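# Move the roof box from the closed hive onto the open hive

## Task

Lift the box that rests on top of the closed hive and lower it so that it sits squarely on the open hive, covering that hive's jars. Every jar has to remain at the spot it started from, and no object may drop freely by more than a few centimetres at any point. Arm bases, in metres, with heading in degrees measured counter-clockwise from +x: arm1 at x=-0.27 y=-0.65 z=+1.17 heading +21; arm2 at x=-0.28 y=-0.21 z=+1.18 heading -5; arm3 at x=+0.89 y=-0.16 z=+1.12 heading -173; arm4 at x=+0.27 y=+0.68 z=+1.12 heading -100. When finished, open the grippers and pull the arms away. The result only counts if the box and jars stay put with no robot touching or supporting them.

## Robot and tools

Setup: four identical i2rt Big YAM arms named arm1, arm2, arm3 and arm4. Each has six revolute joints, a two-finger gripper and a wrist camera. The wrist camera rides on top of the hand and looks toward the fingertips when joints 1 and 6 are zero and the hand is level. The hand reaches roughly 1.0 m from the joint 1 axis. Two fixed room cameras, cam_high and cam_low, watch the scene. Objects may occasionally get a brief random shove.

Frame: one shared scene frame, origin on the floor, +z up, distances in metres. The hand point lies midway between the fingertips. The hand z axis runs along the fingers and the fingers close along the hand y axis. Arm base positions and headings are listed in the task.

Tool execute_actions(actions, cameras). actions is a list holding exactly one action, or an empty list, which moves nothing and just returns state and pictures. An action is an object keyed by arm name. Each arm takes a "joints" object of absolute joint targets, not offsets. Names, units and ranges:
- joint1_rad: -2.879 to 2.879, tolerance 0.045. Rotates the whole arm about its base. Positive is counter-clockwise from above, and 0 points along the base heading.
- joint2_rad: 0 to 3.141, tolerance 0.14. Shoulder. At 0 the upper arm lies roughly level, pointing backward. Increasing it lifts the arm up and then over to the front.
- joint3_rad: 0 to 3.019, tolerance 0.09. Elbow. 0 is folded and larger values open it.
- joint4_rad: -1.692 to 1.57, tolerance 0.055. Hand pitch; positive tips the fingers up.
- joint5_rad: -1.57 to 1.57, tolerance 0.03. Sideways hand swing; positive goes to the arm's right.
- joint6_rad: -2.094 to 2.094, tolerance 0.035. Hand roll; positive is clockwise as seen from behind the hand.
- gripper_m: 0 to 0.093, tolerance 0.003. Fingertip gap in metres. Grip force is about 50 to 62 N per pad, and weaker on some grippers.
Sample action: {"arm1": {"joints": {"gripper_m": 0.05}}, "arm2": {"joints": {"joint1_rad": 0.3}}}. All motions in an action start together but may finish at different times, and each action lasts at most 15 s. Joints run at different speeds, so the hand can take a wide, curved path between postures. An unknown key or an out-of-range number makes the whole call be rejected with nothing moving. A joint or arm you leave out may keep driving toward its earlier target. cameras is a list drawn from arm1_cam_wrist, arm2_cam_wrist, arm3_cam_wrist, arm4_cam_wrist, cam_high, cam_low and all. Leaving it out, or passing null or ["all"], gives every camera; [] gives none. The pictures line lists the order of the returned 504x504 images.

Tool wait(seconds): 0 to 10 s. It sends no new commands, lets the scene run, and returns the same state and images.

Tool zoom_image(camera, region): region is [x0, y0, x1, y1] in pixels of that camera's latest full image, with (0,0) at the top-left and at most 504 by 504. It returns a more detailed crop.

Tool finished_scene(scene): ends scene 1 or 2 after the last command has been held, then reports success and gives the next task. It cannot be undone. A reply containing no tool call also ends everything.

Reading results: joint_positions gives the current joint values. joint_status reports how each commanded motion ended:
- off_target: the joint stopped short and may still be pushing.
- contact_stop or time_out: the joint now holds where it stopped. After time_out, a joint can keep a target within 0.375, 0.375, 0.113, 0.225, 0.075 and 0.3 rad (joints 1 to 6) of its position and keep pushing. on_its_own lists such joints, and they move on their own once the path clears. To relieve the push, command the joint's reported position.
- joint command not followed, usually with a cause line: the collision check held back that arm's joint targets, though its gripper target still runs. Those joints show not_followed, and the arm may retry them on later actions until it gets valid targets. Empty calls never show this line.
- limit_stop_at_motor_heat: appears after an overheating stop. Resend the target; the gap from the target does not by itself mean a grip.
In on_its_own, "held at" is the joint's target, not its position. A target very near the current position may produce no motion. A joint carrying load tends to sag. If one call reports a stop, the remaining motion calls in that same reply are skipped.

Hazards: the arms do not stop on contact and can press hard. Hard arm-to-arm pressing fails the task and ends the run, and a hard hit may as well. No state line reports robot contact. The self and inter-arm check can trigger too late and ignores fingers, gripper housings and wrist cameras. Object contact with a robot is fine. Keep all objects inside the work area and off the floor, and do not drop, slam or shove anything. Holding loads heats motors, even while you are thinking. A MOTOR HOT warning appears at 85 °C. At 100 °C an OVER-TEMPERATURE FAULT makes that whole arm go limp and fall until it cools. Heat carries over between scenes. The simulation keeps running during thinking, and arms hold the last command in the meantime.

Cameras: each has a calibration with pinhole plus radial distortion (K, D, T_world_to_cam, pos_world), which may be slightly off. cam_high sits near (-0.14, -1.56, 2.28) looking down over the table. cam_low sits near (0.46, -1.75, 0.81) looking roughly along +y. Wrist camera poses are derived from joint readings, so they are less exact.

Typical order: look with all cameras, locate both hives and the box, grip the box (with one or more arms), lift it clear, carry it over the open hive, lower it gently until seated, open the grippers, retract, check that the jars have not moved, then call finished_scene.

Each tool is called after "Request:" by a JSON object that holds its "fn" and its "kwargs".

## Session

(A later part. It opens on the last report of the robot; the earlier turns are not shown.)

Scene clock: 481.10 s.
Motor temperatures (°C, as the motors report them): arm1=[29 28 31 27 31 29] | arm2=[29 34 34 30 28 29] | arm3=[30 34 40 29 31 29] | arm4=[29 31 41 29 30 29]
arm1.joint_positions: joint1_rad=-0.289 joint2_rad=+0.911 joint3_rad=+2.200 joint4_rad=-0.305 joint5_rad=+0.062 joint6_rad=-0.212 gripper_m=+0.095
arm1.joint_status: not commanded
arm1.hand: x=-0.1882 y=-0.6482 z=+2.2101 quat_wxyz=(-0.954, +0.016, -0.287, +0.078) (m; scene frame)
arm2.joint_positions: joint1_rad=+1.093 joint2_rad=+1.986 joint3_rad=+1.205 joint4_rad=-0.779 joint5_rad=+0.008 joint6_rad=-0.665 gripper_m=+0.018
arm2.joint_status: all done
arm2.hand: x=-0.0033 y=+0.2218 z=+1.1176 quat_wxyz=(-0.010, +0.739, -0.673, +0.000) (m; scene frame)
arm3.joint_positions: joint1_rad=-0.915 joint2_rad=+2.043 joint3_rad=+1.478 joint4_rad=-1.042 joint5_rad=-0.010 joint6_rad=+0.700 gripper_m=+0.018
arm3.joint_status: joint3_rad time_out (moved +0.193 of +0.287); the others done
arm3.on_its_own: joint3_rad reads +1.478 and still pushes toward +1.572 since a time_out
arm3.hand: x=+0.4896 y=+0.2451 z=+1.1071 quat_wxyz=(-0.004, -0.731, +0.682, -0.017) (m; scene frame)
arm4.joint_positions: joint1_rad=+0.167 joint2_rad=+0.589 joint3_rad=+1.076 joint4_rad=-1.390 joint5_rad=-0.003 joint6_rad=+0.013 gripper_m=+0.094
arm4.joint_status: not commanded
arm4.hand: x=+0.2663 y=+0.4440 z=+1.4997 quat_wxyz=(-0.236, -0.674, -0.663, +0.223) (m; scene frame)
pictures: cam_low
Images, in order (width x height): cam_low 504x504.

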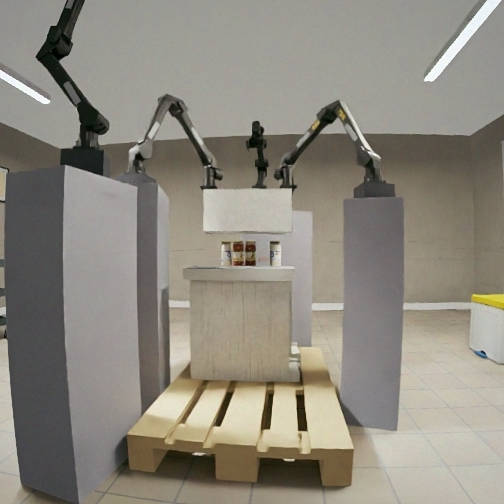

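Request:
{"fn": "execute_actions", "kwargs": {"actions": [{"arm2":{"joints":{"joint1_rad":1.183,"joint2_rad":2.042,"joint3_rad":1.542,"joint4_rad":-0.912,"joint6_rad":-0.59}},"arm3":{"joints":{"joint1_rad":-1.027,"joint2_rad":2.105,"joint3_rad":1.85,"joint4_rad":-1.175,"joint6_rad":0.594}}}], "cameras": ["arm2_cam_wrist","arm3_cam_wrist","arm4_cam_wrist","cam_high","cam_low"]}}

Scene clock: 498.17 s.
Motor temperatures (°C, as the motors report them): arm1=[29 28 31 27 31 29] | arm2=[29 36 36 30 28 29] | arm3=[30 36 44 29 31 29] | arm4=[29 31 41 29 30 29]
arm1.joint_positions: joint1_rad=-0.289 joint2_rad=+0.911 joint3_rad=+2.200 joint4_rad=-0.305 joint5_rad=+0.062 joint6_rad=-0.212 gripper_m=+0.095
arm1.joint_status: not commanded
arm1.hand: x=-0.1882 y=-0.6482 z=+2.2101 quat_wxyz=(-0.954, +0.016, -0.287, +0.078) (m; scene frame)
arm2.joint_positions: joint1_rad=+1.167 joint2_rad=+2.135 joint3_rad=+1.472 joint4_rad=-0.897 joint5_rad=+0.011 joint6_rad=-0.598 gripper_m=+0.018
arm2.joint_status: all done
arm2.hand: x=+0.0005 y=+0.3065 z=+1.1169 quat_wxyz=(-0.011, +0.742, -0.671, +0.001) (m; scene frame)
arm3.joint_positions: joint1_rad=-1.018 joint2_rad=+2.190 joint3_rad=+1.739 joint4_rad=-1.158 joint5_rad=-0.008 joint6_rad=+0.591 gripper_m=+0.018
arm3.joint_status: joint3_rad time_out (moved +0.261 of +0.372); the others done
arm3.on_its_own: joint3_rad reads +1.739 and still pushes toward +1.850 since a time_out
arm3.hand: x=+0.4950 y=+0.3333 z=+1.1081 quat_wxyz=(-0.005, -0.733, +0.680, -0.018) (m; scene frame)
arm4.joint_positions: joint1_rad=+0.167 joint2_rad=+0.589 joint3_rad=+1.076 joint4_rad=-1.390 joint5_rad=-0.003 joint6_rad=+0.013 gripper_m=+0.094
arm4.joint_status: not commanded
arm4.hand: x=+0.2663 y=+0.4440 z=+1.4997 quat_wxyz=(-0.236, -0.674, -0.663, +0.223) (m; scene frame)
pictures: arm2_cam_wrist, arm3_cam_wrist, arm4_cam_wrist, cam_high, cam_low
camera_calibration (this result's frames):
arm2_cam_wrist: T_world_to_cam=[[0.99457, 0.103346, 0.0122691, -0.0436512], [0.0774641, -0.813856, 0.57588, -0.387042], [0.0695003, -0.571802, -0.817442, 1.21209], [0, 0, 0, 1]] pos_world=[-0.0108445, 0.382589, 1.21424]
arm3_cam_wrist: T_world_to_cam=[[0.997171, 0.0714388, 0.023377, -0.547775], [0.0424627, -0.792006, 0.609034, -0.432031], [0.0620235, -0.606319, -0.792799, 1.17215], [0, 0, 0, 1]] pos_world=[0.49187, 0.407658, 1.20521]
arm4_cam_wrist: T_world_to_cam=[[-0.999793, 0.00684794, -0.0191817, 0.288887], [0.00767317, 0.999033, -0.0432836, -0.373488], [0.0188667, -0.0434218, -0.998879, 1.63882], [0, 0, 0, 1]] pos_world=[0.260773, 0.44231, 1.62636]
Images, in order (width x height): arm2_cam_wrist 504x504, arm3_cam_wrist 504x504, arm4_cam_wrist 504x504, cam_high 504x504, cam_low 504x504.

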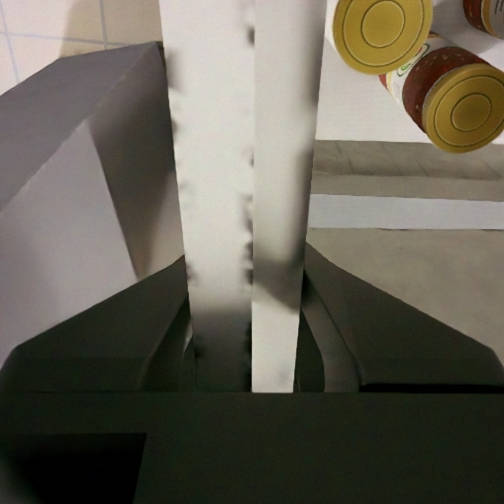

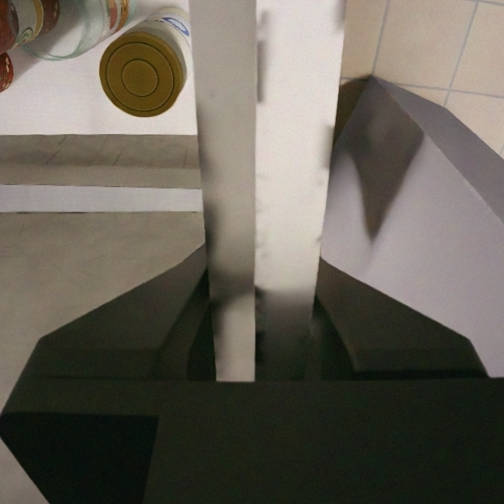

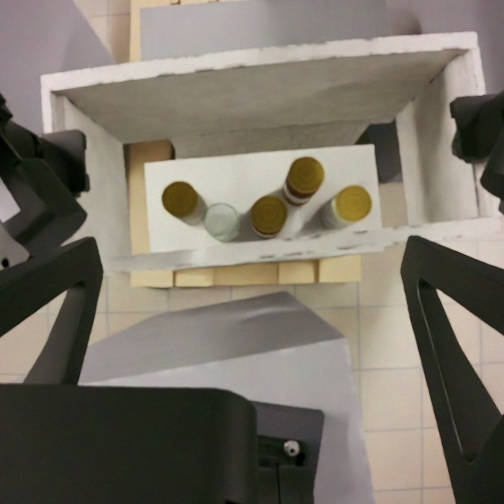

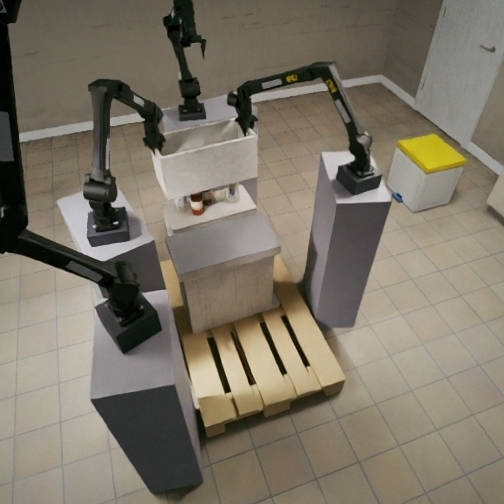

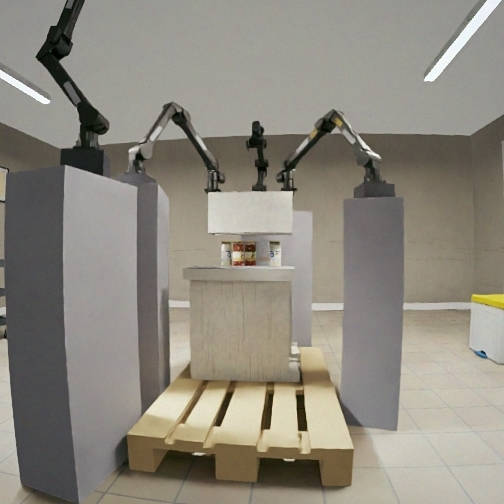

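Request:
{"fn": "execute_actions", "kwargs": {"actions": [{"arm2":{"joints":{"joint1_rad":1.188,"joint2_rad":2.178,"joint3_rad":1.548,"joint4_rad":-0.752,"joint6_rad":-0.585}},"arm3":{"joints":{"joint1_rad":-1.032,"joint2_rad":2.196,"joint3_rad":1.75,"joint4_rad":-1.005,"joint6_rad":0.594}}}], "cameras": ["arm2_cam_wrist","arm3_cam_wrist","arm4_cam_wrist","cam_low"]}}

Scene clock: 542.77 s.
Motor temperatures (°C, as the motors report them): arm1=[29 28 31 27 31 29] | arm2=[29 40 40 30 28 29] | arm3=[30 40 49 29 31 29] | arm4=[29 31 41 29 30 29]
arm1.joint_positions: joint1_rad=-0.289 joint2_rad=+0.911 joint3_rad=+2.200 joint4_rad=-0.305 joint5_rad=+0.062 joint6_rad=-0.212 gripper_m=+0.095
arm1.joint_status: not commanded
arm1.hand: x=-0.1882 y=-0.6482 z=+2.2101 quat_wxyz=(-0.954, +0.016, -0.287, +0.078) (m; scene frame)
arm2.joint_positions: joint1_rad=+1.175 joint2_rad=+2.277 joint3_rad=+1.473 joint4_rad=-0.745 joint5_rad=+0.009 joint6_rad=-0.586 gripper_m=+0.018
arm2.joint_status: all done
arm2.hand: x=-0.0015 y=+0.3133 z=+1.0370 quat_wxyz=(-0.016, +0.740, -0.673, -0.001) (m; scene frame)
arm3.joint_positions: joint1_rad=-1.017 joint2_rad=+2.297 joint3_rad=+1.702 joint4_rad=-1.000 joint5_rad=-0.003 joint6_rad=+0.598 gripper_m=+0.018
arm3.joint_status: all done
arm3.hand: x=+0.4931 y=+0.3358 z=+1.0293 quat_wxyz=(-0.002, -0.731, +0.682, -0.011) (m; scene frame)
arm4.joint_positions: joint1_rad=+0.167 joint2_rad=+0.589 joint3_rad=+1.076 joint4_rad=-1.390 joint5_rad=-0.003 joint6_rad=+0.013 gripper_m=+0.094
arm4.joint_status: not commanded
arm4.hand: x=+0.2663 y=+0.4440 z=+1.4997 quat_wxyz=(-0.236, -0.674, -0.663, +0.223) (m; scene frame)
pictures: arm2_cam_wrist, arm3_cam_wrist, arm4_cam_wrist, cam_low
camera_calibration (this result's frames):
arm2_cam_wrist: T_world_to_cam=[[0.995026, 0.0982852, 0.0162099, -0.0438842], [0.0717879, -0.820343, 0.567349, -0.324541], [0.0690597, -0.563363, -0.823318, 1.15425], [0, 0, 0, 1]] pos_world=[-0.0127483, 0.388342, 1.13516]
arm3_cam_wrist: T_world_to_cam=[[0.997657, 0.0656107, 0.0193936, -0.538396], [0.0410404, -0.800705, 0.597652, -0.366649], [0.0547409, -0.595455, -0.801521, 1.12024], [0, 0, 0, 1]] pos_world=[0.490859, 0.408803, 1.12747]
arm4_cam_wrist: T_world_to_cam=[[-0.999793, 0.00684794, -0.0191817, 0.288887], [0.00767317, 0.999033, -0.0432836, -0.373488], [0.0188667, -0.0434218, -0.998879, 1.63882], [0, 0, 0, 1]] pos_world=[0.260773, 0.44231, 1.62636]
Images, in order (width x height): arm2_cam_wrist 504x504, arm3_cam_wrist 504x504, arm4_cam_wrist 504x504, cam_low 504x504.

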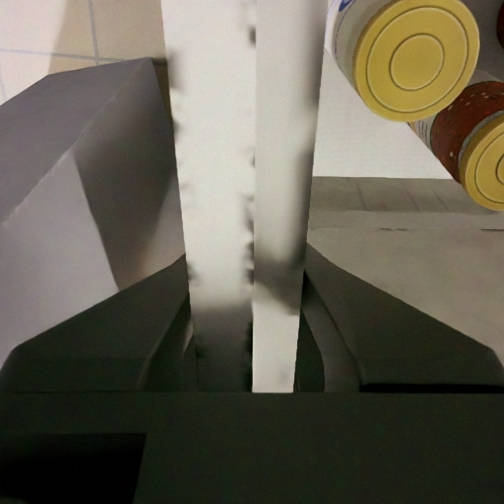

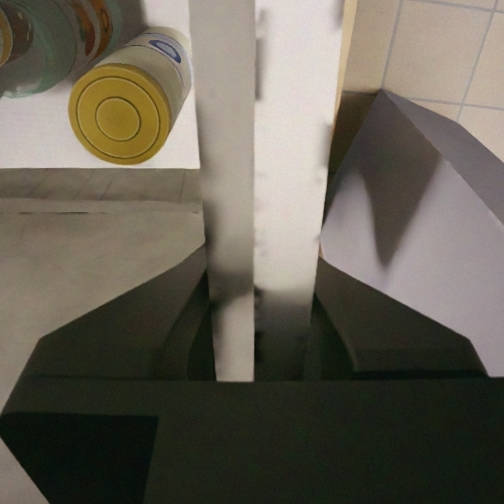

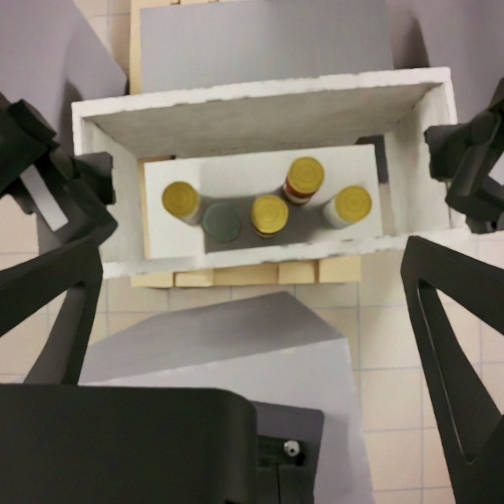

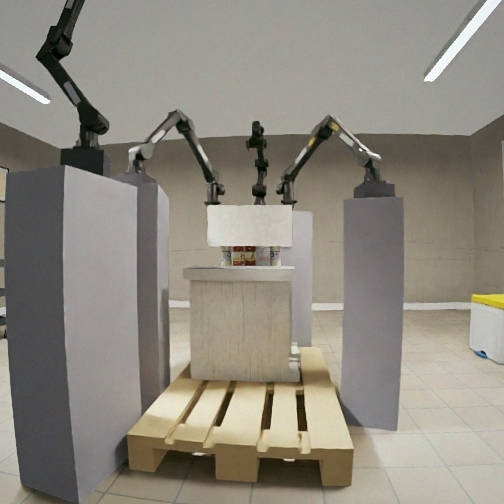

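Request:
{"fn": "execute_actions", "kwargs": {"actions": [{"arm2":{"joints":{"joint1_rad":1.178,"joint2_rad":2.305,"joint3_rad":1.578,"joint4_rad":-0.655,"joint6_rad":-0.59}},"arm3":{"joints":{"joint1_rad":-1.038,"joint2_rad":2.292,"joint3_rad":1.76,"joint4_rad":-0.902,"joint6_rad":0.594}}}], "cameras": ["arm2_cam_wrist","arm3_cam_wrist","arm4_cam_wrist"]}}

Scene clock: 558.83 s.
Motor temperatures (°C, as the motors report them): arm1=[29 28 31 27 31 29] | arm2=[29 41 40 30 28 29] | arm3=[30 42 45 29 31 29] | arm4=[29 31 41 29 30 29]
arm1.joint_positions: joint1_rad=-0.289 joint2_rad=+0.911 joint3_rad=+2.200 joint4_rad=-0.305 joint5_rad=+0.062 joint6_rad=-0.212 gripper_m=+0.095
arm1.joint_status: not commanded
arm1.hand: x=-0.1882 y=-0.6482 z=+2.2101 quat_wxyz=(-0.954, +0.016, -0.287, +0.078) (m; scene frame)
arm2.joint_positions: joint1_rad=+1.172 joint2_rad=+2.397 joint3_rad=+1.511 joint4_rad=-0.650 joint5_rad=+0.007 joint6_rad=-0.589 gripper_m=+0.018
arm2.joint_status: all done
arm2.hand: x=+0.0031 y=+0.3192 z=+0.9793 quat_wxyz=(-0.022, +0.740, -0.673, -0.004) (m; scene frame)
arm3.joint_positions: joint1_rad=-1.026 joint2_rad=+2.386 joint3_rad=+1.702 joint4_rad=-0.903 joint5_rad=+0.002 joint6_rad=+0.591 gripper_m=+0.018
arm3.joint_status: all done
arm3.hand: x=+0.4973 y=+0.3412 z=+0.9743 quat_wxyz=(+0.001, -0.731, +0.682, -0.008) (m; scene frame)
arm4.joint_positions: joint1_rad=+0.167 joint2_rad=+0.589 joint3_rad=+1.076 joint4_rad=-1.390 joint5_rad=-0.003 joint6_rad=+0.013 gripper_m=+0.094
arm4.joint_status: not commanded
arm4.hand: x=+0.2663 y=+0.4440 z=+1.4997 quat_wxyz=(-0.236, -0.674, -0.663, +0.223) (m; scene frame)
pictures: arm2_cam_wrist, arm3_cam_wrist, arm4_cam_wrist
camera_calibration (this result's frames):
arm2_cam_wrist: T_world_to_cam=[[0.994981, 0.0977079, 0.0215736, -0.0531216], [0.0691634, -0.827373, 0.557378, -0.275231], [0.0723096, -0.553088, -0.829979, 1.113], [0, 0, 0, 1]] pos_world=[-0.00858947, 0.393057, 1.07832]
arm3_cam_wrist: T_world_to_cam=[[0.997735, 0.0644112, 0.0193711, -0.54151], [0.0405878, -0.806216, 0.590227, -0.320283], [0.0536345, -0.588104, -0.807005, 1.08251], [0, 0, 0, 1]] pos_world=[0.495223, 0.413289, 1.07312]
arm4_cam_wrist: T_world_to_cam=[[-0.999793, 0.00684794, -0.0191817, 0.288887], [0.00767317, 0.999033, -0.0432836, -0.373488], [0.0188667, -0.0434218, -0.998879, 1.63882], [0, 0, 0, 1]] pos_world=[0.260773, 0.44231, 1.62636]
Images, in order (width x height): arm2_cam_wrist 504x504, arm3_cam_wrist 504x504, arm4_cam_wrist 504x504.

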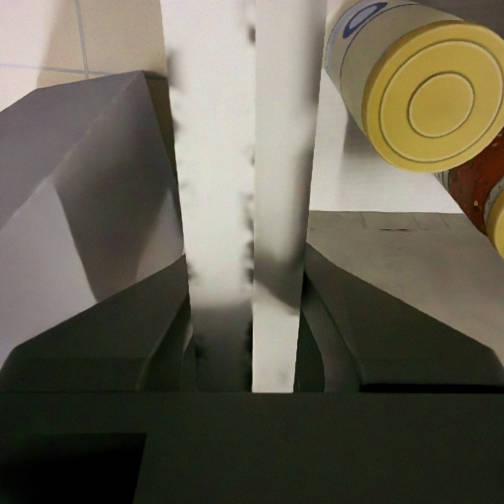

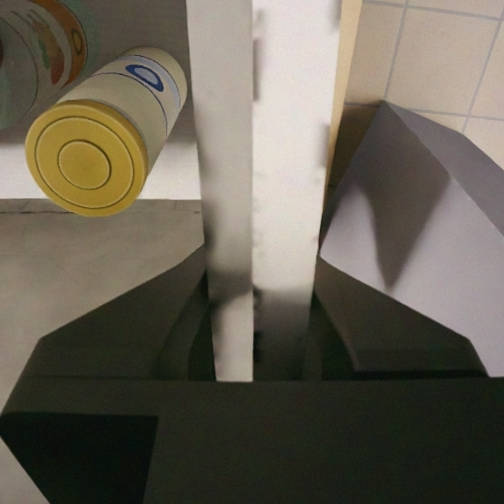

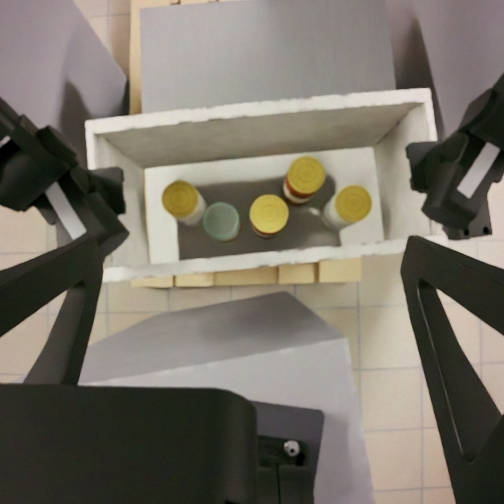

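Request:
{"fn": "zoom_image", "kwargs": {"camera": "arm4_cam_wrist", "region": [80, 80, 440, 300]}}

Region (80, 80, 440, 300) of arm4_cam_wrist's 504x504 image, scaled by 1.400, with more detail than that image has.

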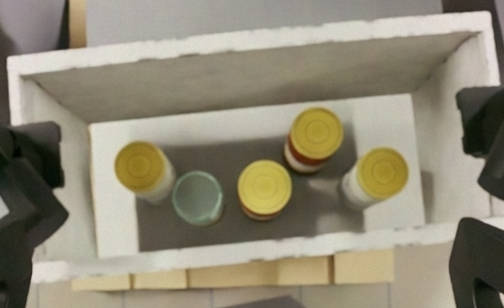

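Request:
{"fn": "execute_actions", "kwargs": {"actions": [{"arm2":{"joints":{"joint1_rad":1.172,"joint2_rad":2.411,"joint3_rad":1.602,"joint4_rad":-0.588}},"arm3":{"joints":{"joint1_rad":-1.012,"joint2_rad":2.385,"joint3_rad":1.79,"joint4_rad":-0.826,"joint6_rad":0.6}}}], "cameras": ["arm2_cam_wrist","arm3_cam_wrist","arm4_cam_wrist","cam_high"]}}

Request:
{"fn": "zoom_image", "kwargs": {"camera": "cam_high", "region": [150, 130, 280, 260]}}

Scene clock: 582.50 s.
Motor temperatures (°C, as the motors report them): arm1=[29 28 31 27 31 29] | arm2=[29 42 40 30 28 29] | arm3=[30 43 44 29 31 29] | arm4=[29 31 41 29 30 29]
arm1.joint_positions: joint1_rad=-0.289 joint2_rad=+0.911 joint3_rad=+2.200 joint4_rad=-0.305 joint5_rad=+0.062 joint6_rad=-0.212 gripper_m=+0.095
arm1.joint_status: not commanded
arm1.hand: x=-0.1882 y=-0.6482 z=+2.2101 quat_wxyz=(-0.954, +0.016, -0.287, +0.078) (m; scene frame)
arm2.joint_positions: joint1_rad=+1.167 joint2_rad=+2.505 joint3_rad=+1.536 joint4_rad=-0.583 joint5_rad=+0.008 joint6_rad=-0.589 gripper_m=+0.018
arm2.joint_status: all done
arm2.hand: x=+0.0014 y=+0.3104 z=+0.9239 quat_wxyz=(-0.014, +0.738, -0.674, -0.001) (m; scene frame)
arm3.joint_positions: joint1_rad=-1.012 joint2_rad=+2.476 joint3_rad=+1.702 joint4_rad=-0.825 joint5_rad=+0.000 joint6_rad=+0.607 gripper_m=+0.018
arm3.joint_status: all done
arm3.hand: x=+0.4953 y=+0.3289 z=+0.9184 quat_wxyz=(-0.001, -0.730, +0.683, -0.014) (m; scene frame)
arm4.joint_positions: joint1_rad=+0.167 joint2_rad=+0.589 joint3_rad=+1.076 joint4_rad=-1.390 joint5_rad=-0.003 joint6_rad=+0.013 gripper_m=+0.094
arm4.joint_status: not commanded
arm4.hand: x=+0.2663 y=+0.4440 z=+1.4997 quat_wxyz=(-0.236, -0.674, -0.663, +0.223) (m; scene frame)
pictures: arm2_cam_wrist, arm3_cam_wrist, arm4_cam_wrist, cam_high
camera_calibration (this result's frames):
arm2_cam_wrist: T_world_to_cam=[[0.995533, 0.0934249, 0.0136466, -0.0408055], [0.0690676, -0.819155, 0.569399, -0.265163], [0.0643748, -0.565913, -0.821948, 1.05882], [0, 0, 0, 1]] pos_world=[-0.00922415, 0.385804, 1.02184]
arm3_cam_wrist: T_world_to_cam=[[0.997747, 0.0622906, 0.0249165, -0.542027], [0.0349605, -0.799725, 0.599347, -0.304792], [0.05726, -0.597126, -0.800101, 1.02515], [0, 0, 0, 1]] pos_world=[0.492761, 0.402157, 1.01641]
arm4_cam_wrist: T_world_to_cam=[[-0.999793, 0.00684794, -0.0191817, 0.288887], [0.00767317, 0.999033, -0.0432836, -0.373488], [0.0188667, -0.0434218, -0.998879, 1.63882], [0, 0, 0, 1]] pos_world=[0.260773, 0.44231, 1.62636]
Images, in order (width x height): arm2_cam_wrist 504x504, arm3_cam_wrist 504x504, arm4_cam_wrist 504x504, cam_high 504x504.

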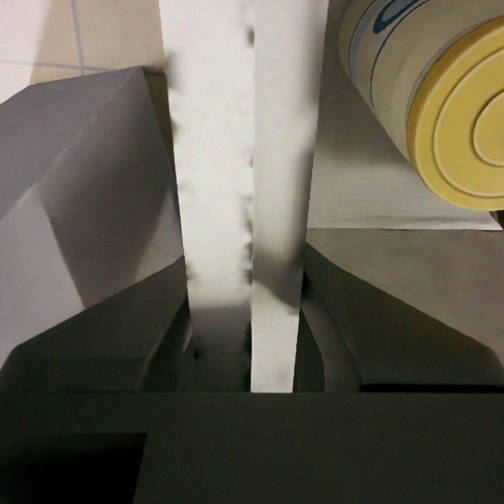

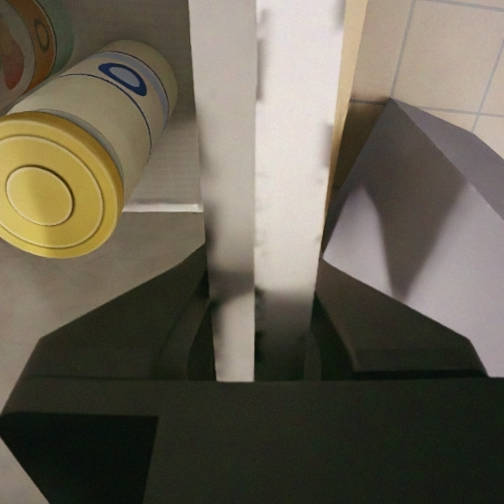

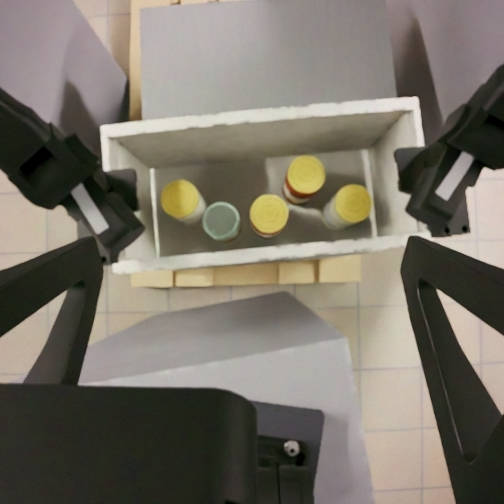

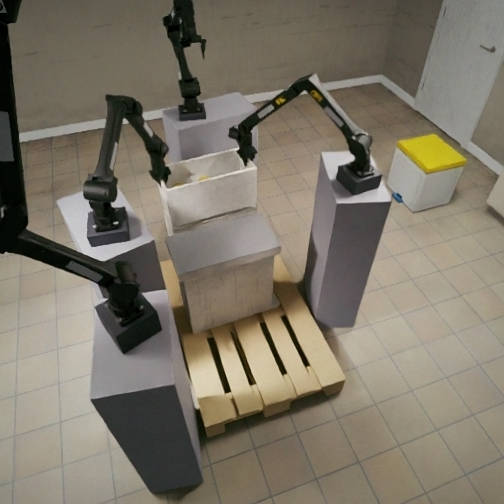

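Region (150, 130, 280, 260) of cam_high's 504x504 image, scaled by 3.877, with more detail than that image has.

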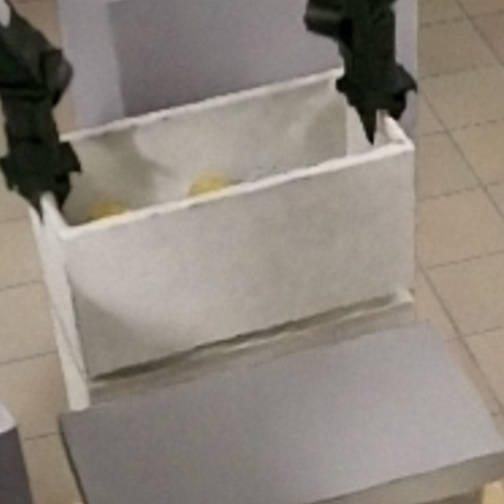

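Request:
{"fn": "zoom_image", "kwargs": {"camera": "cam_high", "region": [160, 190, 270, 245]}}

Request:
{"fn": "zoom_image", "kwargs": {"camera": "arm4_cam_wrist", "region": [130, 130, 390, 290]}}

Region (160, 190, 270, 245) of cam_high's 504x504 image, scaled by 4.582, with more detail than that image has.

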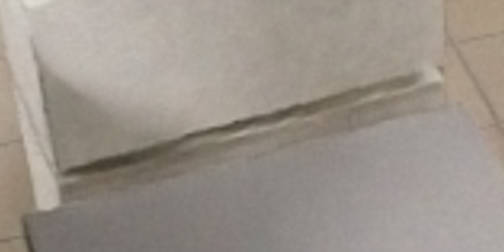

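Region (130, 130, 390, 290) of arm4_cam_wrist's 504x504 image, scaled by 1.938, with more detail than that image has; it fills the top 310 rows of this view, and the rest is white.

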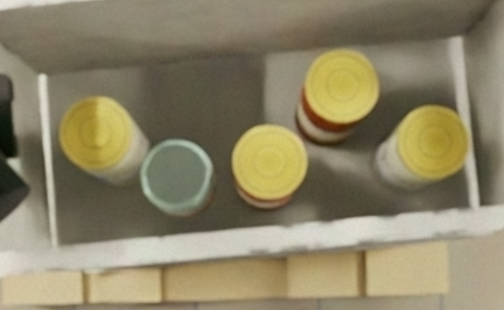

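Request:
{"fn": "execute_actions", "kwargs": {"actions": [{"arm2":{"joints":{"joint1_rad":1.184,"joint2_rad":2.464,"joint3_rad":1.617,"joint4_rad":-0.543}},"arm3":{"joints":{"joint1_rad":-1.008,"joint2_rad":2.42,"joint3_rad":1.814,"joint4_rad":-0.805,"joint6_rad":0.595}}}], "cameras": ["arm4_cam_wrist","cam_high","cam_low"]}}

Request:
{"fn": "zoom_image", "kwargs": {"camera": "cam_high", "region": [160, 190, 270, 245]}}

Request:
{"fn": "zoom_image", "kwargs": {"camera": "arm4_cam_wrist", "region": [130, 130, 390, 290]}}

Scene clock: 640.17 s.
Motor temperatures (°C, as the motors report them): arm1=[29 28 31 27 31 29] | arm2=[29 44 40 30 28 29] | arm3=[30 46 47 29 31 29] | arm4=[29 31 41 29 30 29]
arm1.joint_positions: joint1_rad=-0.289 joint2_rad=+0.911 joint3_rad=+2.200 joint4_rad=-0.305 joint5_rad=+0.062 joint6_rad=-0.212 gripper_m=+0.095
arm1.joint_status: not commanded
arm1.hand: x=-0.1882 y=-0.6482 z=+2.2101 quat_wxyz=(-0.954, +0.016, -0.287, +0.078) (m; scene frame)
arm2.joint_positions: joint1_rad=+1.170 joint2_rad=+2.532 joint3_rad=+1.544 joint4_rad=-0.548 joint5_rad=+0.012 joint6_rad=-0.584 gripper_m=+0.018
arm2.joint_status: all done
arm2.hand: x=+0.0019 y=+0.3132 z=+0.9103 quat_wxyz=(-0.023, +0.737, -0.675, -0.001) (m; scene frame)
arm3.joint_positions: joint1_rad=-1.011 joint2_rad=+2.492 joint3_rad=+1.702 joint4_rad=-0.806 joint5_rad=+0.005 joint6_rad=+0.610 gripper_m=+0.018
arm3.joint_status: joint3_rad time_out (moved +0.000 of +0.112); the others done
arm3.on_its_own: joint3_rad reads +1.702 and still pushes toward +1.814 since a time_out
arm3.hand: x=+0.4959 y=+0.3288 z=+0.9091 quat_wxyz=(+0.002, -0.729, +0.684, -0.012) (m; scene frame)
arm4.joint_positions: joint1_rad=+0.167 joint2_rad=+0.589 joint3_rad=+1.076 joint4_rad=-1.390 joint5_rad=-0.003 joint6_rad=+0.013 gripper_m=+0.094
arm4.joint_status: not commanded
arm4.hand: x=+0.2663 y=+0.4440 z=+1.4997 quat_wxyz=(-0.236, -0.674, -0.663, +0.223) (m; scene frame)
pictures: arm4_cam_wrist, cam_high, cam_low
camera_calibration (this result's frames):
arm4_cam_wrist: T_world_to_cam=[[-0.999793, 0.00684794, -0.0191817, 0.288887], [0.00767317, 0.999033, -0.0432836, -0.373488], [0.0188667, -0.0434218, -0.998879, 1.63882], [0, 0, 0, 1]] pos_world=[0.260773, 0.44231, 1.62636]
Images, in order (width x height): arm4_cam_wrist 504x504, cam_high 504x504, cam_low 504x504.

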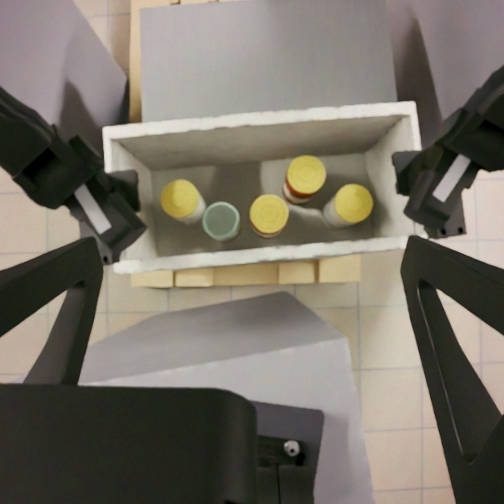

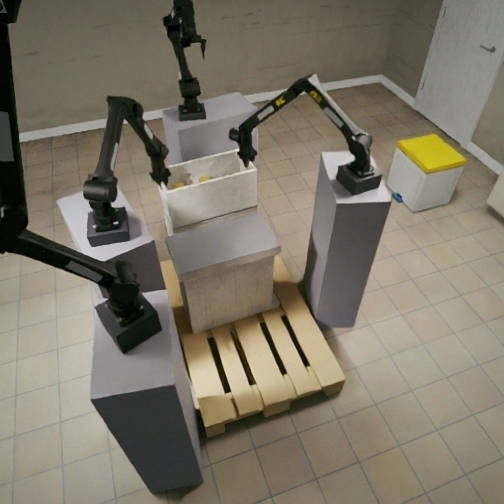

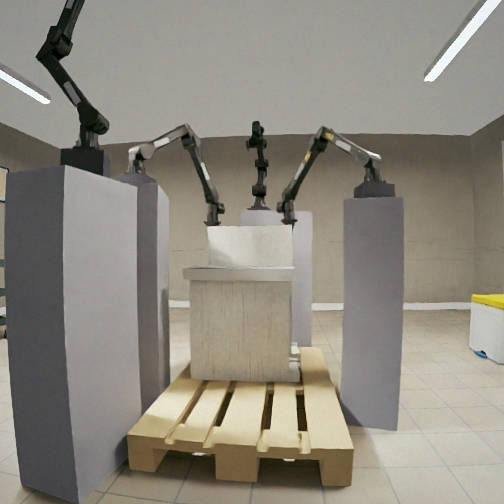

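Region (160, 190, 270, 245) of cam_high's 504x504 image, scaled by 4.582, with more detail than that image has.

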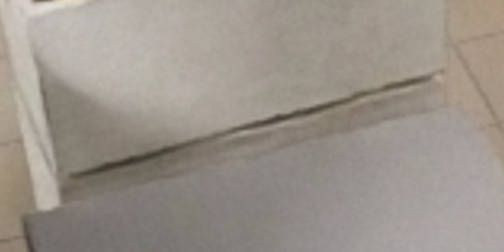

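Region (130, 130, 390, 290) of arm4_cam_wrist's 504x504 image, scaled by 1.938, with more detail than that image has; it fills the top 310 rows of this view, and the rest is white.

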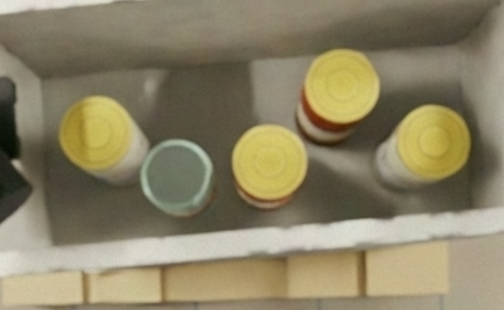

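Request:
{"fn": "execute_actions", "kwargs": {"actions": [{"arm2":{"joints":{"joint1_rad":1.19,"joint2_rad":2.482,"joint3_rad":1.612,"joint4_rad":-0.55}},"arm3":{"joints":{"joint1_rad":-1.004,"joint2_rad":2.432,"joint3_rad":1.826,"joint4_rad":-0.80,"joint6_rad":0.595}}}], "cameras": ["arm4_cam_wrist","cam_high"]}}

Request:
{"fn": "zoom_image", "kwargs": {"camera": "cam_high", "region": [160, 190, 270, 245]}}

Request:
{"fn": "zoom_image", "kwargs": {"camera": "arm4_cam_wrist", "region": [130, 130, 390, 290]}}

Scene clock: 664.67 s.
Motor temperatures (°C, as the motors report them): arm1=[29 28 31 27 31 29] | arm2=[29 44 40 30 28 29] | arm3=[30 46 50 29 31 29] | arm4=[29 31 41 29 30 29]
arm1.joint_positions: joint1_rad=-0.289 joint2_rad=+0.911 joint3_rad=+2.200 joint4_rad=-0.305 joint5_rad=+0.062 joint6_rad=-0.212 gripper_m=+0.095
arm1.joint_status: not commanded
arm1.hand: x=-0.1882 y=-0.6482 z=+2.2101 quat_wxyz=(-0.954, +0.016, -0.287, +0.078) (m; scene frame)
arm2.joint_positions: joint1_rad=+1.170 joint2_rad=+2.542 joint3_rad=+1.544 joint4_rad=-0.548 joint5_rad=+0.012 joint6_rad=-0.584 gripper_m=+0.018
arm2.joint_status: all done
arm2.hand: x=-0.0002 y=+0.3100 z=+0.9049 quat_wxyz=(-0.018, +0.738, -0.675, +0.000) (m; scene frame)
arm3.joint_positions: joint1_rad=-1.008 joint2_rad=+2.504 joint3_rad=+1.709 joint4_rad=-0.804 joint5_rad=+0.003 joint6_rad=+0.611 gripper_m=+0.018
arm3.joint_status: joint3_rad time_out (moved +0.007 of +0.124); the others done
arm3.on_its_own: joint3_rad reads +1.709 and still pushes toward +1.821 since a time_out
arm3.hand: x=+0.4941 y=+0.3276 z=+0.9038 quat_wxyz=(+0.001, -0.730, +0.683, -0.013) (m; scene frame)
arm4.joint_positions: joint1_rad=+0.167 joint2_rad=+0.589 joint3_rad=+1.076 joint4_rad=-1.390 joint5_rad=-0.003 joint6_rad=+0.013 gripper_m=+0.094
arm4.joint_status: not commanded
arm4.hand: x=+0.2663 y=+0.4440 z=+1.4997 quat_wxyz=(-0.236, -0.674, -0.663, +0.223) (m; scene frame)
pictures: arm4_cam_wrist, cam_high
camera_calibration (this result's frames):
arm4_cam_wrist: T_world_to_cam=[[-0.999793, 0.00684794, -0.0191817, 0.288887], [0.00767317, 0.999033, -0.0432836, -0.373488], [0.0188667, -0.0434218, -0.998879, 1.63882], [0, 0, 0, 1]] pos_world=[0.260773, 0.44231, 1.62636]
Images, in order (width x height): arm4_cam_wrist 504x504, cam_high 504x504.

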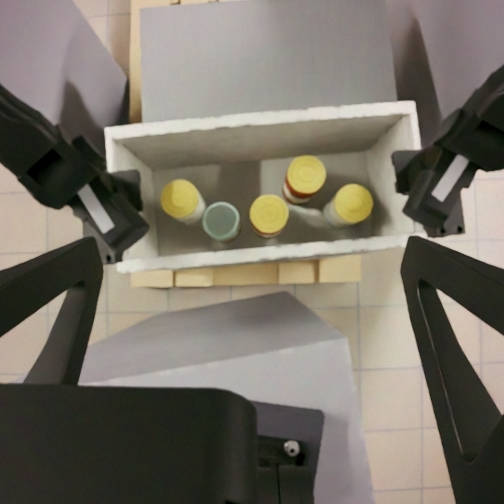

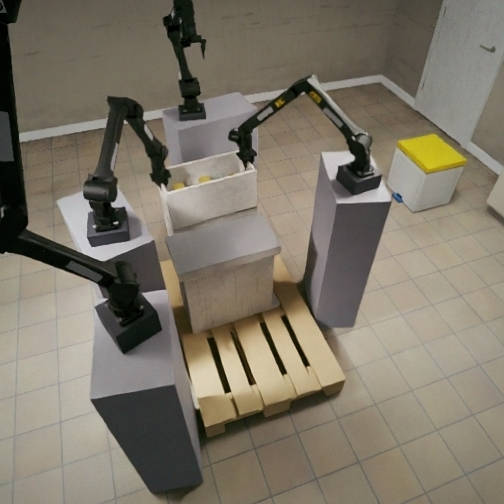

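Region (160, 190, 270, 245) of cam_high's 504x504 image, scaled by 4.582, with more detail than that image has.

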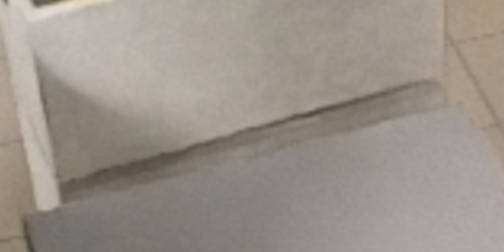

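Region (130, 130, 390, 290) of arm4_cam_wrist's 504x504 image, scaled by 1.938, with more detail than that image has; it fills the top 310 rows of this view, and the rest is white.

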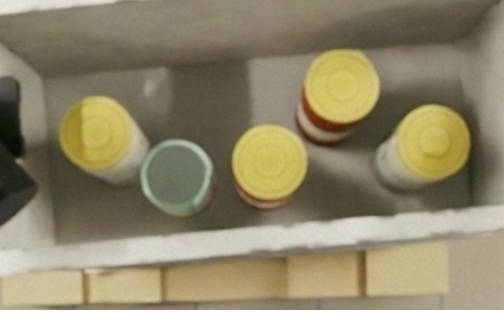

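Request:
{"fn": "execute_actions", "kwargs": {"actions": [{"arm2":{"joints":{"joint4_rad":-0.518}},"arm3":{"joints":{"joint1_rad":-1.012,"joint3_rad":1.795,"joint4_rad":-0.77}}}], "cameras": ["arm4_cam_wrist","cam_high"]}}

Request:
{"fn": "zoom_image", "kwargs": {"camera": "cam_high", "region": [160, 190, 270, 245]}}

Request:
{"fn": "zoom_image", "kwargs": {"camera": "arm4_cam_wrist", "region": [130, 130, 390, 290]}}

Scene clock: 679.07 s.
Motor temperatures (°C, as the motors report them): arm1=[29 28 31 27 31 29] | arm2=[29 44 41 30 28 29] | arm3=[30 47 50 29 31 29] | arm4=[29 31 41 29 30 29]
arm1.joint_positions: joint1_rad=-0.289 joint2_rad=+0.911 joint3_rad=+2.200 joint4_rad=-0.305 joint5_rad=+0.062 joint6_rad=-0.212 gripper_m=+0.095
arm1.joint_status: not commanded
arm1.hand: x=-0.1882 y=-0.6482 z=+2.2101 quat_wxyz=(-0.954, +0.016, -0.287, +0.078) (m; scene frame)
arm2.joint_positions: joint1_rad=+1.173 joint2_rad=+2.545 joint3_rad=+1.544 joint4_rad=-0.529 joint5_rad=+0.007 joint6_rad=-0.584 gripper_m=+0.018
arm2.joint_status: all done
arm2.hand: x=-0.0007 y=+0.3142 z=+0.9035 quat_wxyz=(-0.025, +0.738, -0.674, -0.005) (m; scene frame)
arm3.joint_positions: joint1_rad=-1.009 joint2_rad=+2.506 joint3_rad=+1.709 joint4_rad=-0.784 joint5_rad=+0.009 joint6_rad=+0.611 gripper_m=+0.018
arm3.joint_status: all done
arm3.hand: x=+0.4930 y=+0.3319 z=+0.9021 quat_wxyz=(+0.005, -0.730, +0.684, -0.005) (m; scene frame)
arm4.joint_positions: joint1_rad=+0.167 joint2_rad=+0.589 joint3_rad=+1.076 joint4_rad=-1.390 joint5_rad=-0.003 joint6_rad=+0.013 gripper_m=+0.094
arm4.joint_status: not commanded
arm4.hand: x=+0.2663 y=+0.4440 z=+1.4997 quat_wxyz=(-0.236, -0.674, -0.663, +0.223) (m; scene frame)
pictures: arm4_cam_wrist, cam_high
camera_calibration (this result's frames):
arm4_cam_wrist: T_world_to_cam=[[-0.999793, 0.00684794, -0.0191817, 0.288887], [0.00767317, 0.999033, -0.0432836, -0.373488], [0.0188667, -0.0434218, -0.998879, 1.63882], [0, 0, 0, 1]] pos_world=[0.260773, 0.44231, 1.62636]
Images, in order (width x height): arm4_cam_wrist 504x504, cam_high 504x504.

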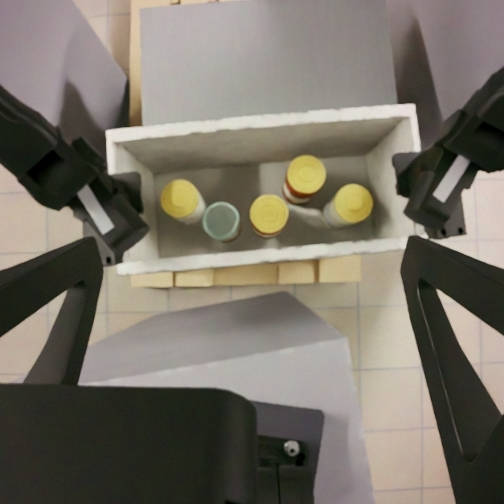

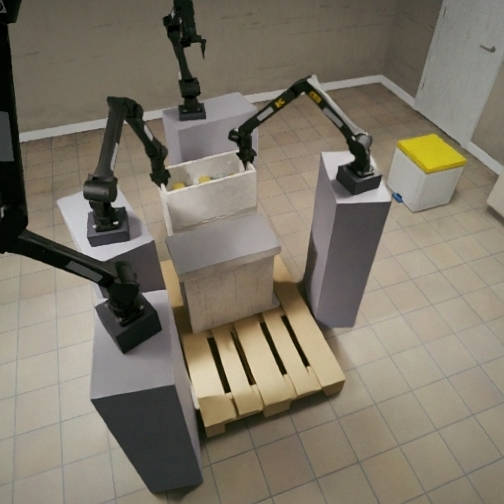

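Region (160, 190, 270, 245) of cam_high's 504x504 image, scaled by 4.582, with more detail than that image has.

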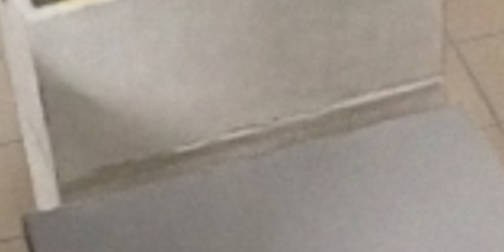

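Region (130, 130, 390, 290) of arm4_cam_wrist's 504x504 image, scaled by 1.938, with more detail than that image has; it fills the top 310 rows of this view, and the rest is white.

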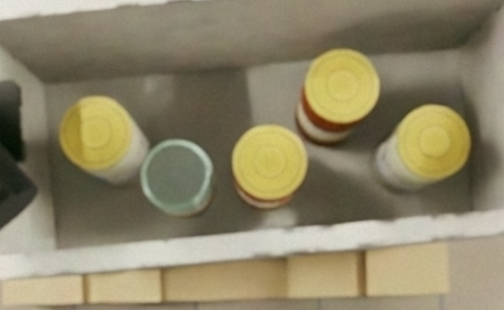

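Request:
{"fn": "execute_actions", "kwargs": {"actions": [{"arm2":{"joints":{"joint1_rad":1.176,"joint2_rad":2.505,"joint4_rad":-0.524}},"arm3":{"joints":{"joint2_rad":2.457,"joint4_rad":-0.778}}}], "cameras": ["arm4_cam_wrist","cam_high"]}}

Request:
{"fn": "zoom_image", "kwargs": {"camera": "cam_high", "region": [160, 190, 270, 245]}}

Request:
{"fn": "zoom_image", "kwargs": {"camera": "arm4_cam_wrist", "region": [130, 130, 390, 290]}}

Scene clock: 691.30 s.
Motor temperatures (°C, as the motors report them): arm1=[29 28 31 27 31 29] | arm2=[29 45 41 30 28 29] | arm3=[30 47 49 29 31 29] | arm4=[29 31 41 29 30 29]
arm1.joint_positions: joint1_rad=-0.289 joint2_rad=+0.911 joint3_rad=+2.200 joint4_rad=-0.305 joint5_rad=+0.062 joint6_rad=-0.212 gripper_m=+0.095
arm1.joint_status: not commanded
arm1.hand: x=-0.1882 y=-0.6482 z=+2.2101 quat_wxyz=(-0.954, +0.016, -0.287, +0.078) (m; scene frame)
arm2.joint_positions: joint1_rad=+1.172 joint2_rad=+2.547 joint3_rad=+1.546 joint4_rad=-0.529 joint5_rad=+0.005 joint6_rad=-0.581 gripper_m=+0.018
arm2.joint_status: all done
arm2.hand: x=-0.0002 y=+0.3143 z=+0.9029 quat_wxyz=(-0.025, +0.737, -0.675, -0.006) (m; scene frame)
arm3.joint_positions: joint1_rad=-1.010 joint2_rad=+2.516 joint3_rad=+1.709 joint4_rad=-0.781 joint5_rad=+0.005 joint6_rad=+0.612 gripper_m=+0.018
arm3.joint_status: all done
arm3.hand: x=+0.4944 y=+0.3296 z=+0.8962 quat_wxyz=(+0.003, -0.729, +0.684, -0.008) (m; scene frame)
arm4.joint_positions: joint1_rad=+0.167 joint2_rad=+0.589 joint3_rad=+1.076 joint4_rad=-1.390 joint5_rad=-0.003 joint6_rad=+0.013 gripper_m=+0.094
arm4.joint_status: not commanded
arm4.hand: x=+0.2663 y=+0.4440 z=+1.4997 quat_wxyz=(-0.236, -0.674, -0.663, +0.223) (m; scene frame)
pictures: arm4_cam_wrist, cam_high
camera_calibration (this result's frames):
arm4_cam_wrist: T_world_to_cam=[[-0.999793, 0.00684794, -0.0191817, 0.288887], [0.00767317, 0.999033, -0.0432836, -0.373488], [0.0188667, -0.0434218, -0.998879, 1.63882], [0, 0, 0, 1]] pos_world=[0.260773, 0.44231, 1.62636]
Images, in order (width x height): arm4_cam_wrist 504x504, cam_high 504x504.

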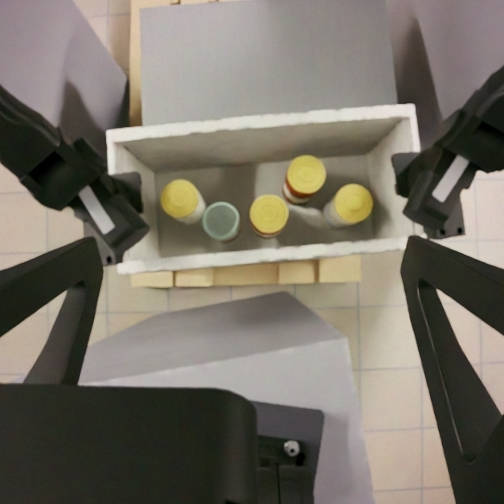

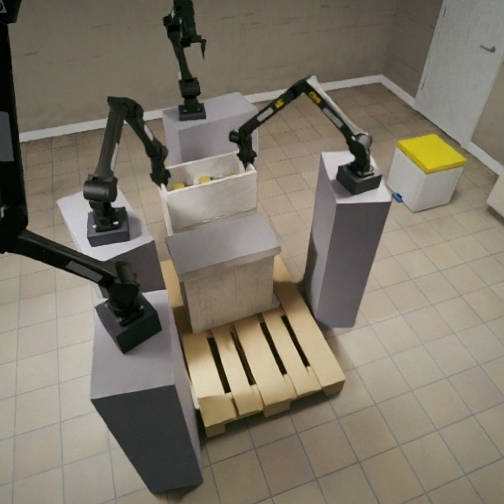

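Region (160, 190, 270, 245) of cam_high's 504x504 image, scaled by 4.582, with more detail than that image has.

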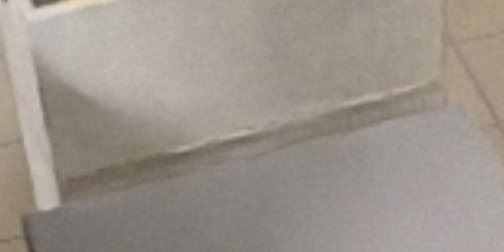

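Region (130, 130, 390, 290) of arm4_cam_wrist's 504x504 image, scaled by 1.938, with more detail than that image has; it fills the top 310 rows of this view, and the rest is white.

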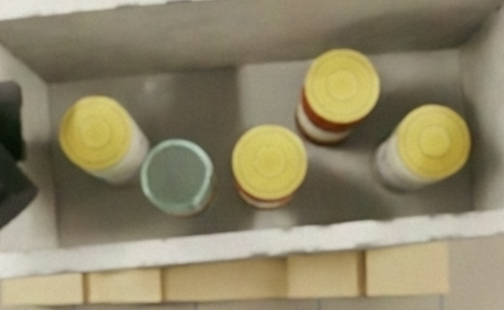

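Request:
{"fn": "execute_actions", "kwargs": {"actions": [{"arm2":{"joints":{"joint1_rad":1.172,"joint2_rad":2.545,"joint3_rad":1.55,"joint4_rad":-0.532,"joint6_rad":-0.581}},"arm3":{"joints":{"joint1_rad":-1.01,"joint2_rad":2.514,"joint3_rad":1.72,"joint4_rad":-0.781,"joint6_rad":0.612}}}], "cameras": []}}

Request:
{"fn": "execute_actions", "kwargs": {"actions": [{"arm2":{"joints":{"gripper_m":0.06}},"arm3":{"joints":{"gripper_m":0.06}}}], "cameras": ["arm2_cam_wrist","arm3_cam_wrist"]}}

Scene clock: 701.63 s.
Motor temperatures (°C, as the motors report them): arm1=[29 28 31 27 31 29] | arm2=[29 44 41 30 28 29] | arm3=[30 47 49 29 31 29] | arm4=[29 31 41 29 30 29]
arm1.joint_positions: joint1_rad=-0.289 joint2_rad=+0.911 joint3_rad=+2.200 joint4_rad=-0.305 joint5_rad=+0.062 joint6_rad=-0.212 gripper_m=+0.095
arm1.joint_status: not commanded
arm1.hand: x=-0.1882 y=-0.6482 z=+2.2101 quat_wxyz=(-0.954, +0.016, -0.287, +0.078) (m; scene frame)
arm2.joint_positions: joint1_rad=+1.170 joint2_rad=+2.549 joint3_rad=+1.546 joint4_rad=-0.530 joint5_rad=+0.003 joint6_rad=-0.580 gripper_m=+0.018
arm2.joint_status: all done
arm2.hand: x=-0.0002 y=+0.3131 z=+0.9016 quat_wxyz=(-0.023, +0.736, -0.676, -0.006) (m; scene frame)
arm3.joint_positions: joint1_rad=-1.010 joint2_rad=+2.521 joint3_rad=+1.709 joint4_rad=-0.780 joint5_rad=+0.004 joint6_rad=+0.614 gripper_m=+0.018
arm3.joint_status: all done
arm3.hand: x=+0.4958 y=+0.3284 z=+0.8928 quat_wxyz=(+0.002, -0.728, +0.685, -0.011) (m; scene frame)
arm4.joint_positions: joint1_rad=+0.167 joint2_rad=+0.589 joint3_rad=+1.076 joint4_rad=-1.390 joint5_rad=-0.003 joint6_rad=+0.013 gripper_m=+0.094
arm4.joint_status: not commanded
arm4.hand: x=+0.2663 y=+0.4440 z=+1.4997 quat_wxyz=(-0.236, -0.674, -0.663, +0.223) (m; scene frame)
pictures: none
No camera images: the call's "cameras" was empty. Leave "cameras" out to get every camera's image.

Scene clock: 702.33 s.
Motor temperatures (°C, as the motors report them): arm1=[29 28 31 27 31 29] | arm2=[29 44 40 30 28 29] | arm3=[30 47 48 29 31 29] | arm4=[29 31 41 29 30 29]
arm1.joint_positions: joint1_rad=-0.289 joint2_rad=+0.911 joint3_rad=+2.200 joint4_rad=-0.305 joint5_rad=+0.062 joint6_rad=-0.212 gripper_m=+0.095
arm1.joint_status: not commanded
arm1.hand: x=-0.1882 y=-0.6482 z=+2.2101 quat_wxyz=(-0.954, +0.016, -0.287, +0.078) (m; scene frame)
arm2.joint_positions: joint1_rad=+1.170 joint2_rad=+2.548 joint3_rad=+1.546 joint4_rad=-0.530 joint5_rad=+0.002 joint6_rad=-0.580 gripper_m=+0.060
arm2.joint_status: all done
arm2.hand: x=-0.0002 y=+0.3134 z=+0.9021 quat_wxyz=(-0.024, +0.736, -0.676, -0.007) (m; scene frame)
arm3.joint_positions: joint1_rad=-1.010 joint2_rad=+2.518 joint3_rad=+1.709 joint4_rad=-0.780 joint5_rad=+0.002 joint6_rad=+0.614 gripper_m=+0.060
arm3.joint_status: all done
arm3.hand: x=+0.4949 y=+0.3290 z=+0.8946 quat_wxyz=(+0.001, -0.728, +0.685, -0.009) (m; scene frame)
arm4.joint_positions: joint1_rad=+0.167 joint2_rad=+0.589 joint3_rad=+1.076 joint4_rad=-1.390 joint5_rad=-0.003 joint6_rad=+0.013 gripper_m=+0.094
arm4.joint_status: not commanded
arm4.hand: x=+0.2663 y=+0.4440 z=+1.4997 quat_wxyz=(-0.236, -0.674, -0.663, +0.223) (m; scene frame)
pictures: arm2_cam_wrist, arm3_cam_wrist
camera_calibration (this result's frames):
arm2_cam_wrist: T_world_to_cam=[[0.995932, 0.0879178, 0.0197504, -0.0428976], [0.0624405, -0.831374, 0.552195, -0.230808], [0.0649677, -0.548715, -0.833481, 1.04777], [0, 0, 0, 1]] pos_world=[-0.0109361, 0.386809, 1.00159]
arm3_cam_wrist: T_world_to_cam=[[0.998202, 0.0560674, 0.0211857, -0.535895], [0.0326828, -0.805467, 0.591739, -0.280637], [0.0502416, -0.589982, -0.805851, 1.01245], [0, 0, 0, 1]] pos_world=[0.493237, 0.401329, 0.993299]
Images, in order (width x height): arm2_cam_wrist 504x504, arm3_cam_wrist 504x504.

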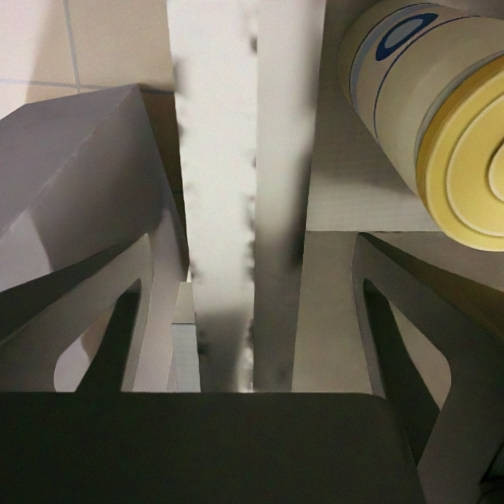

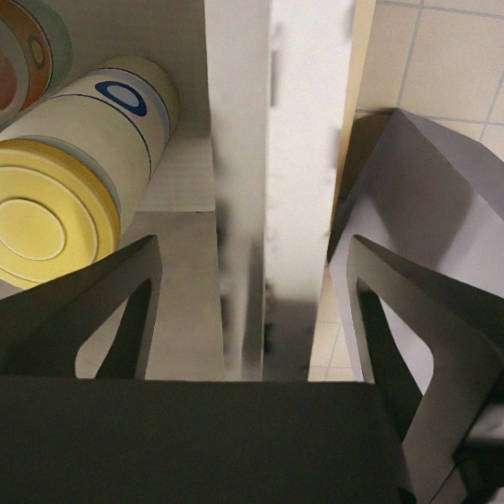

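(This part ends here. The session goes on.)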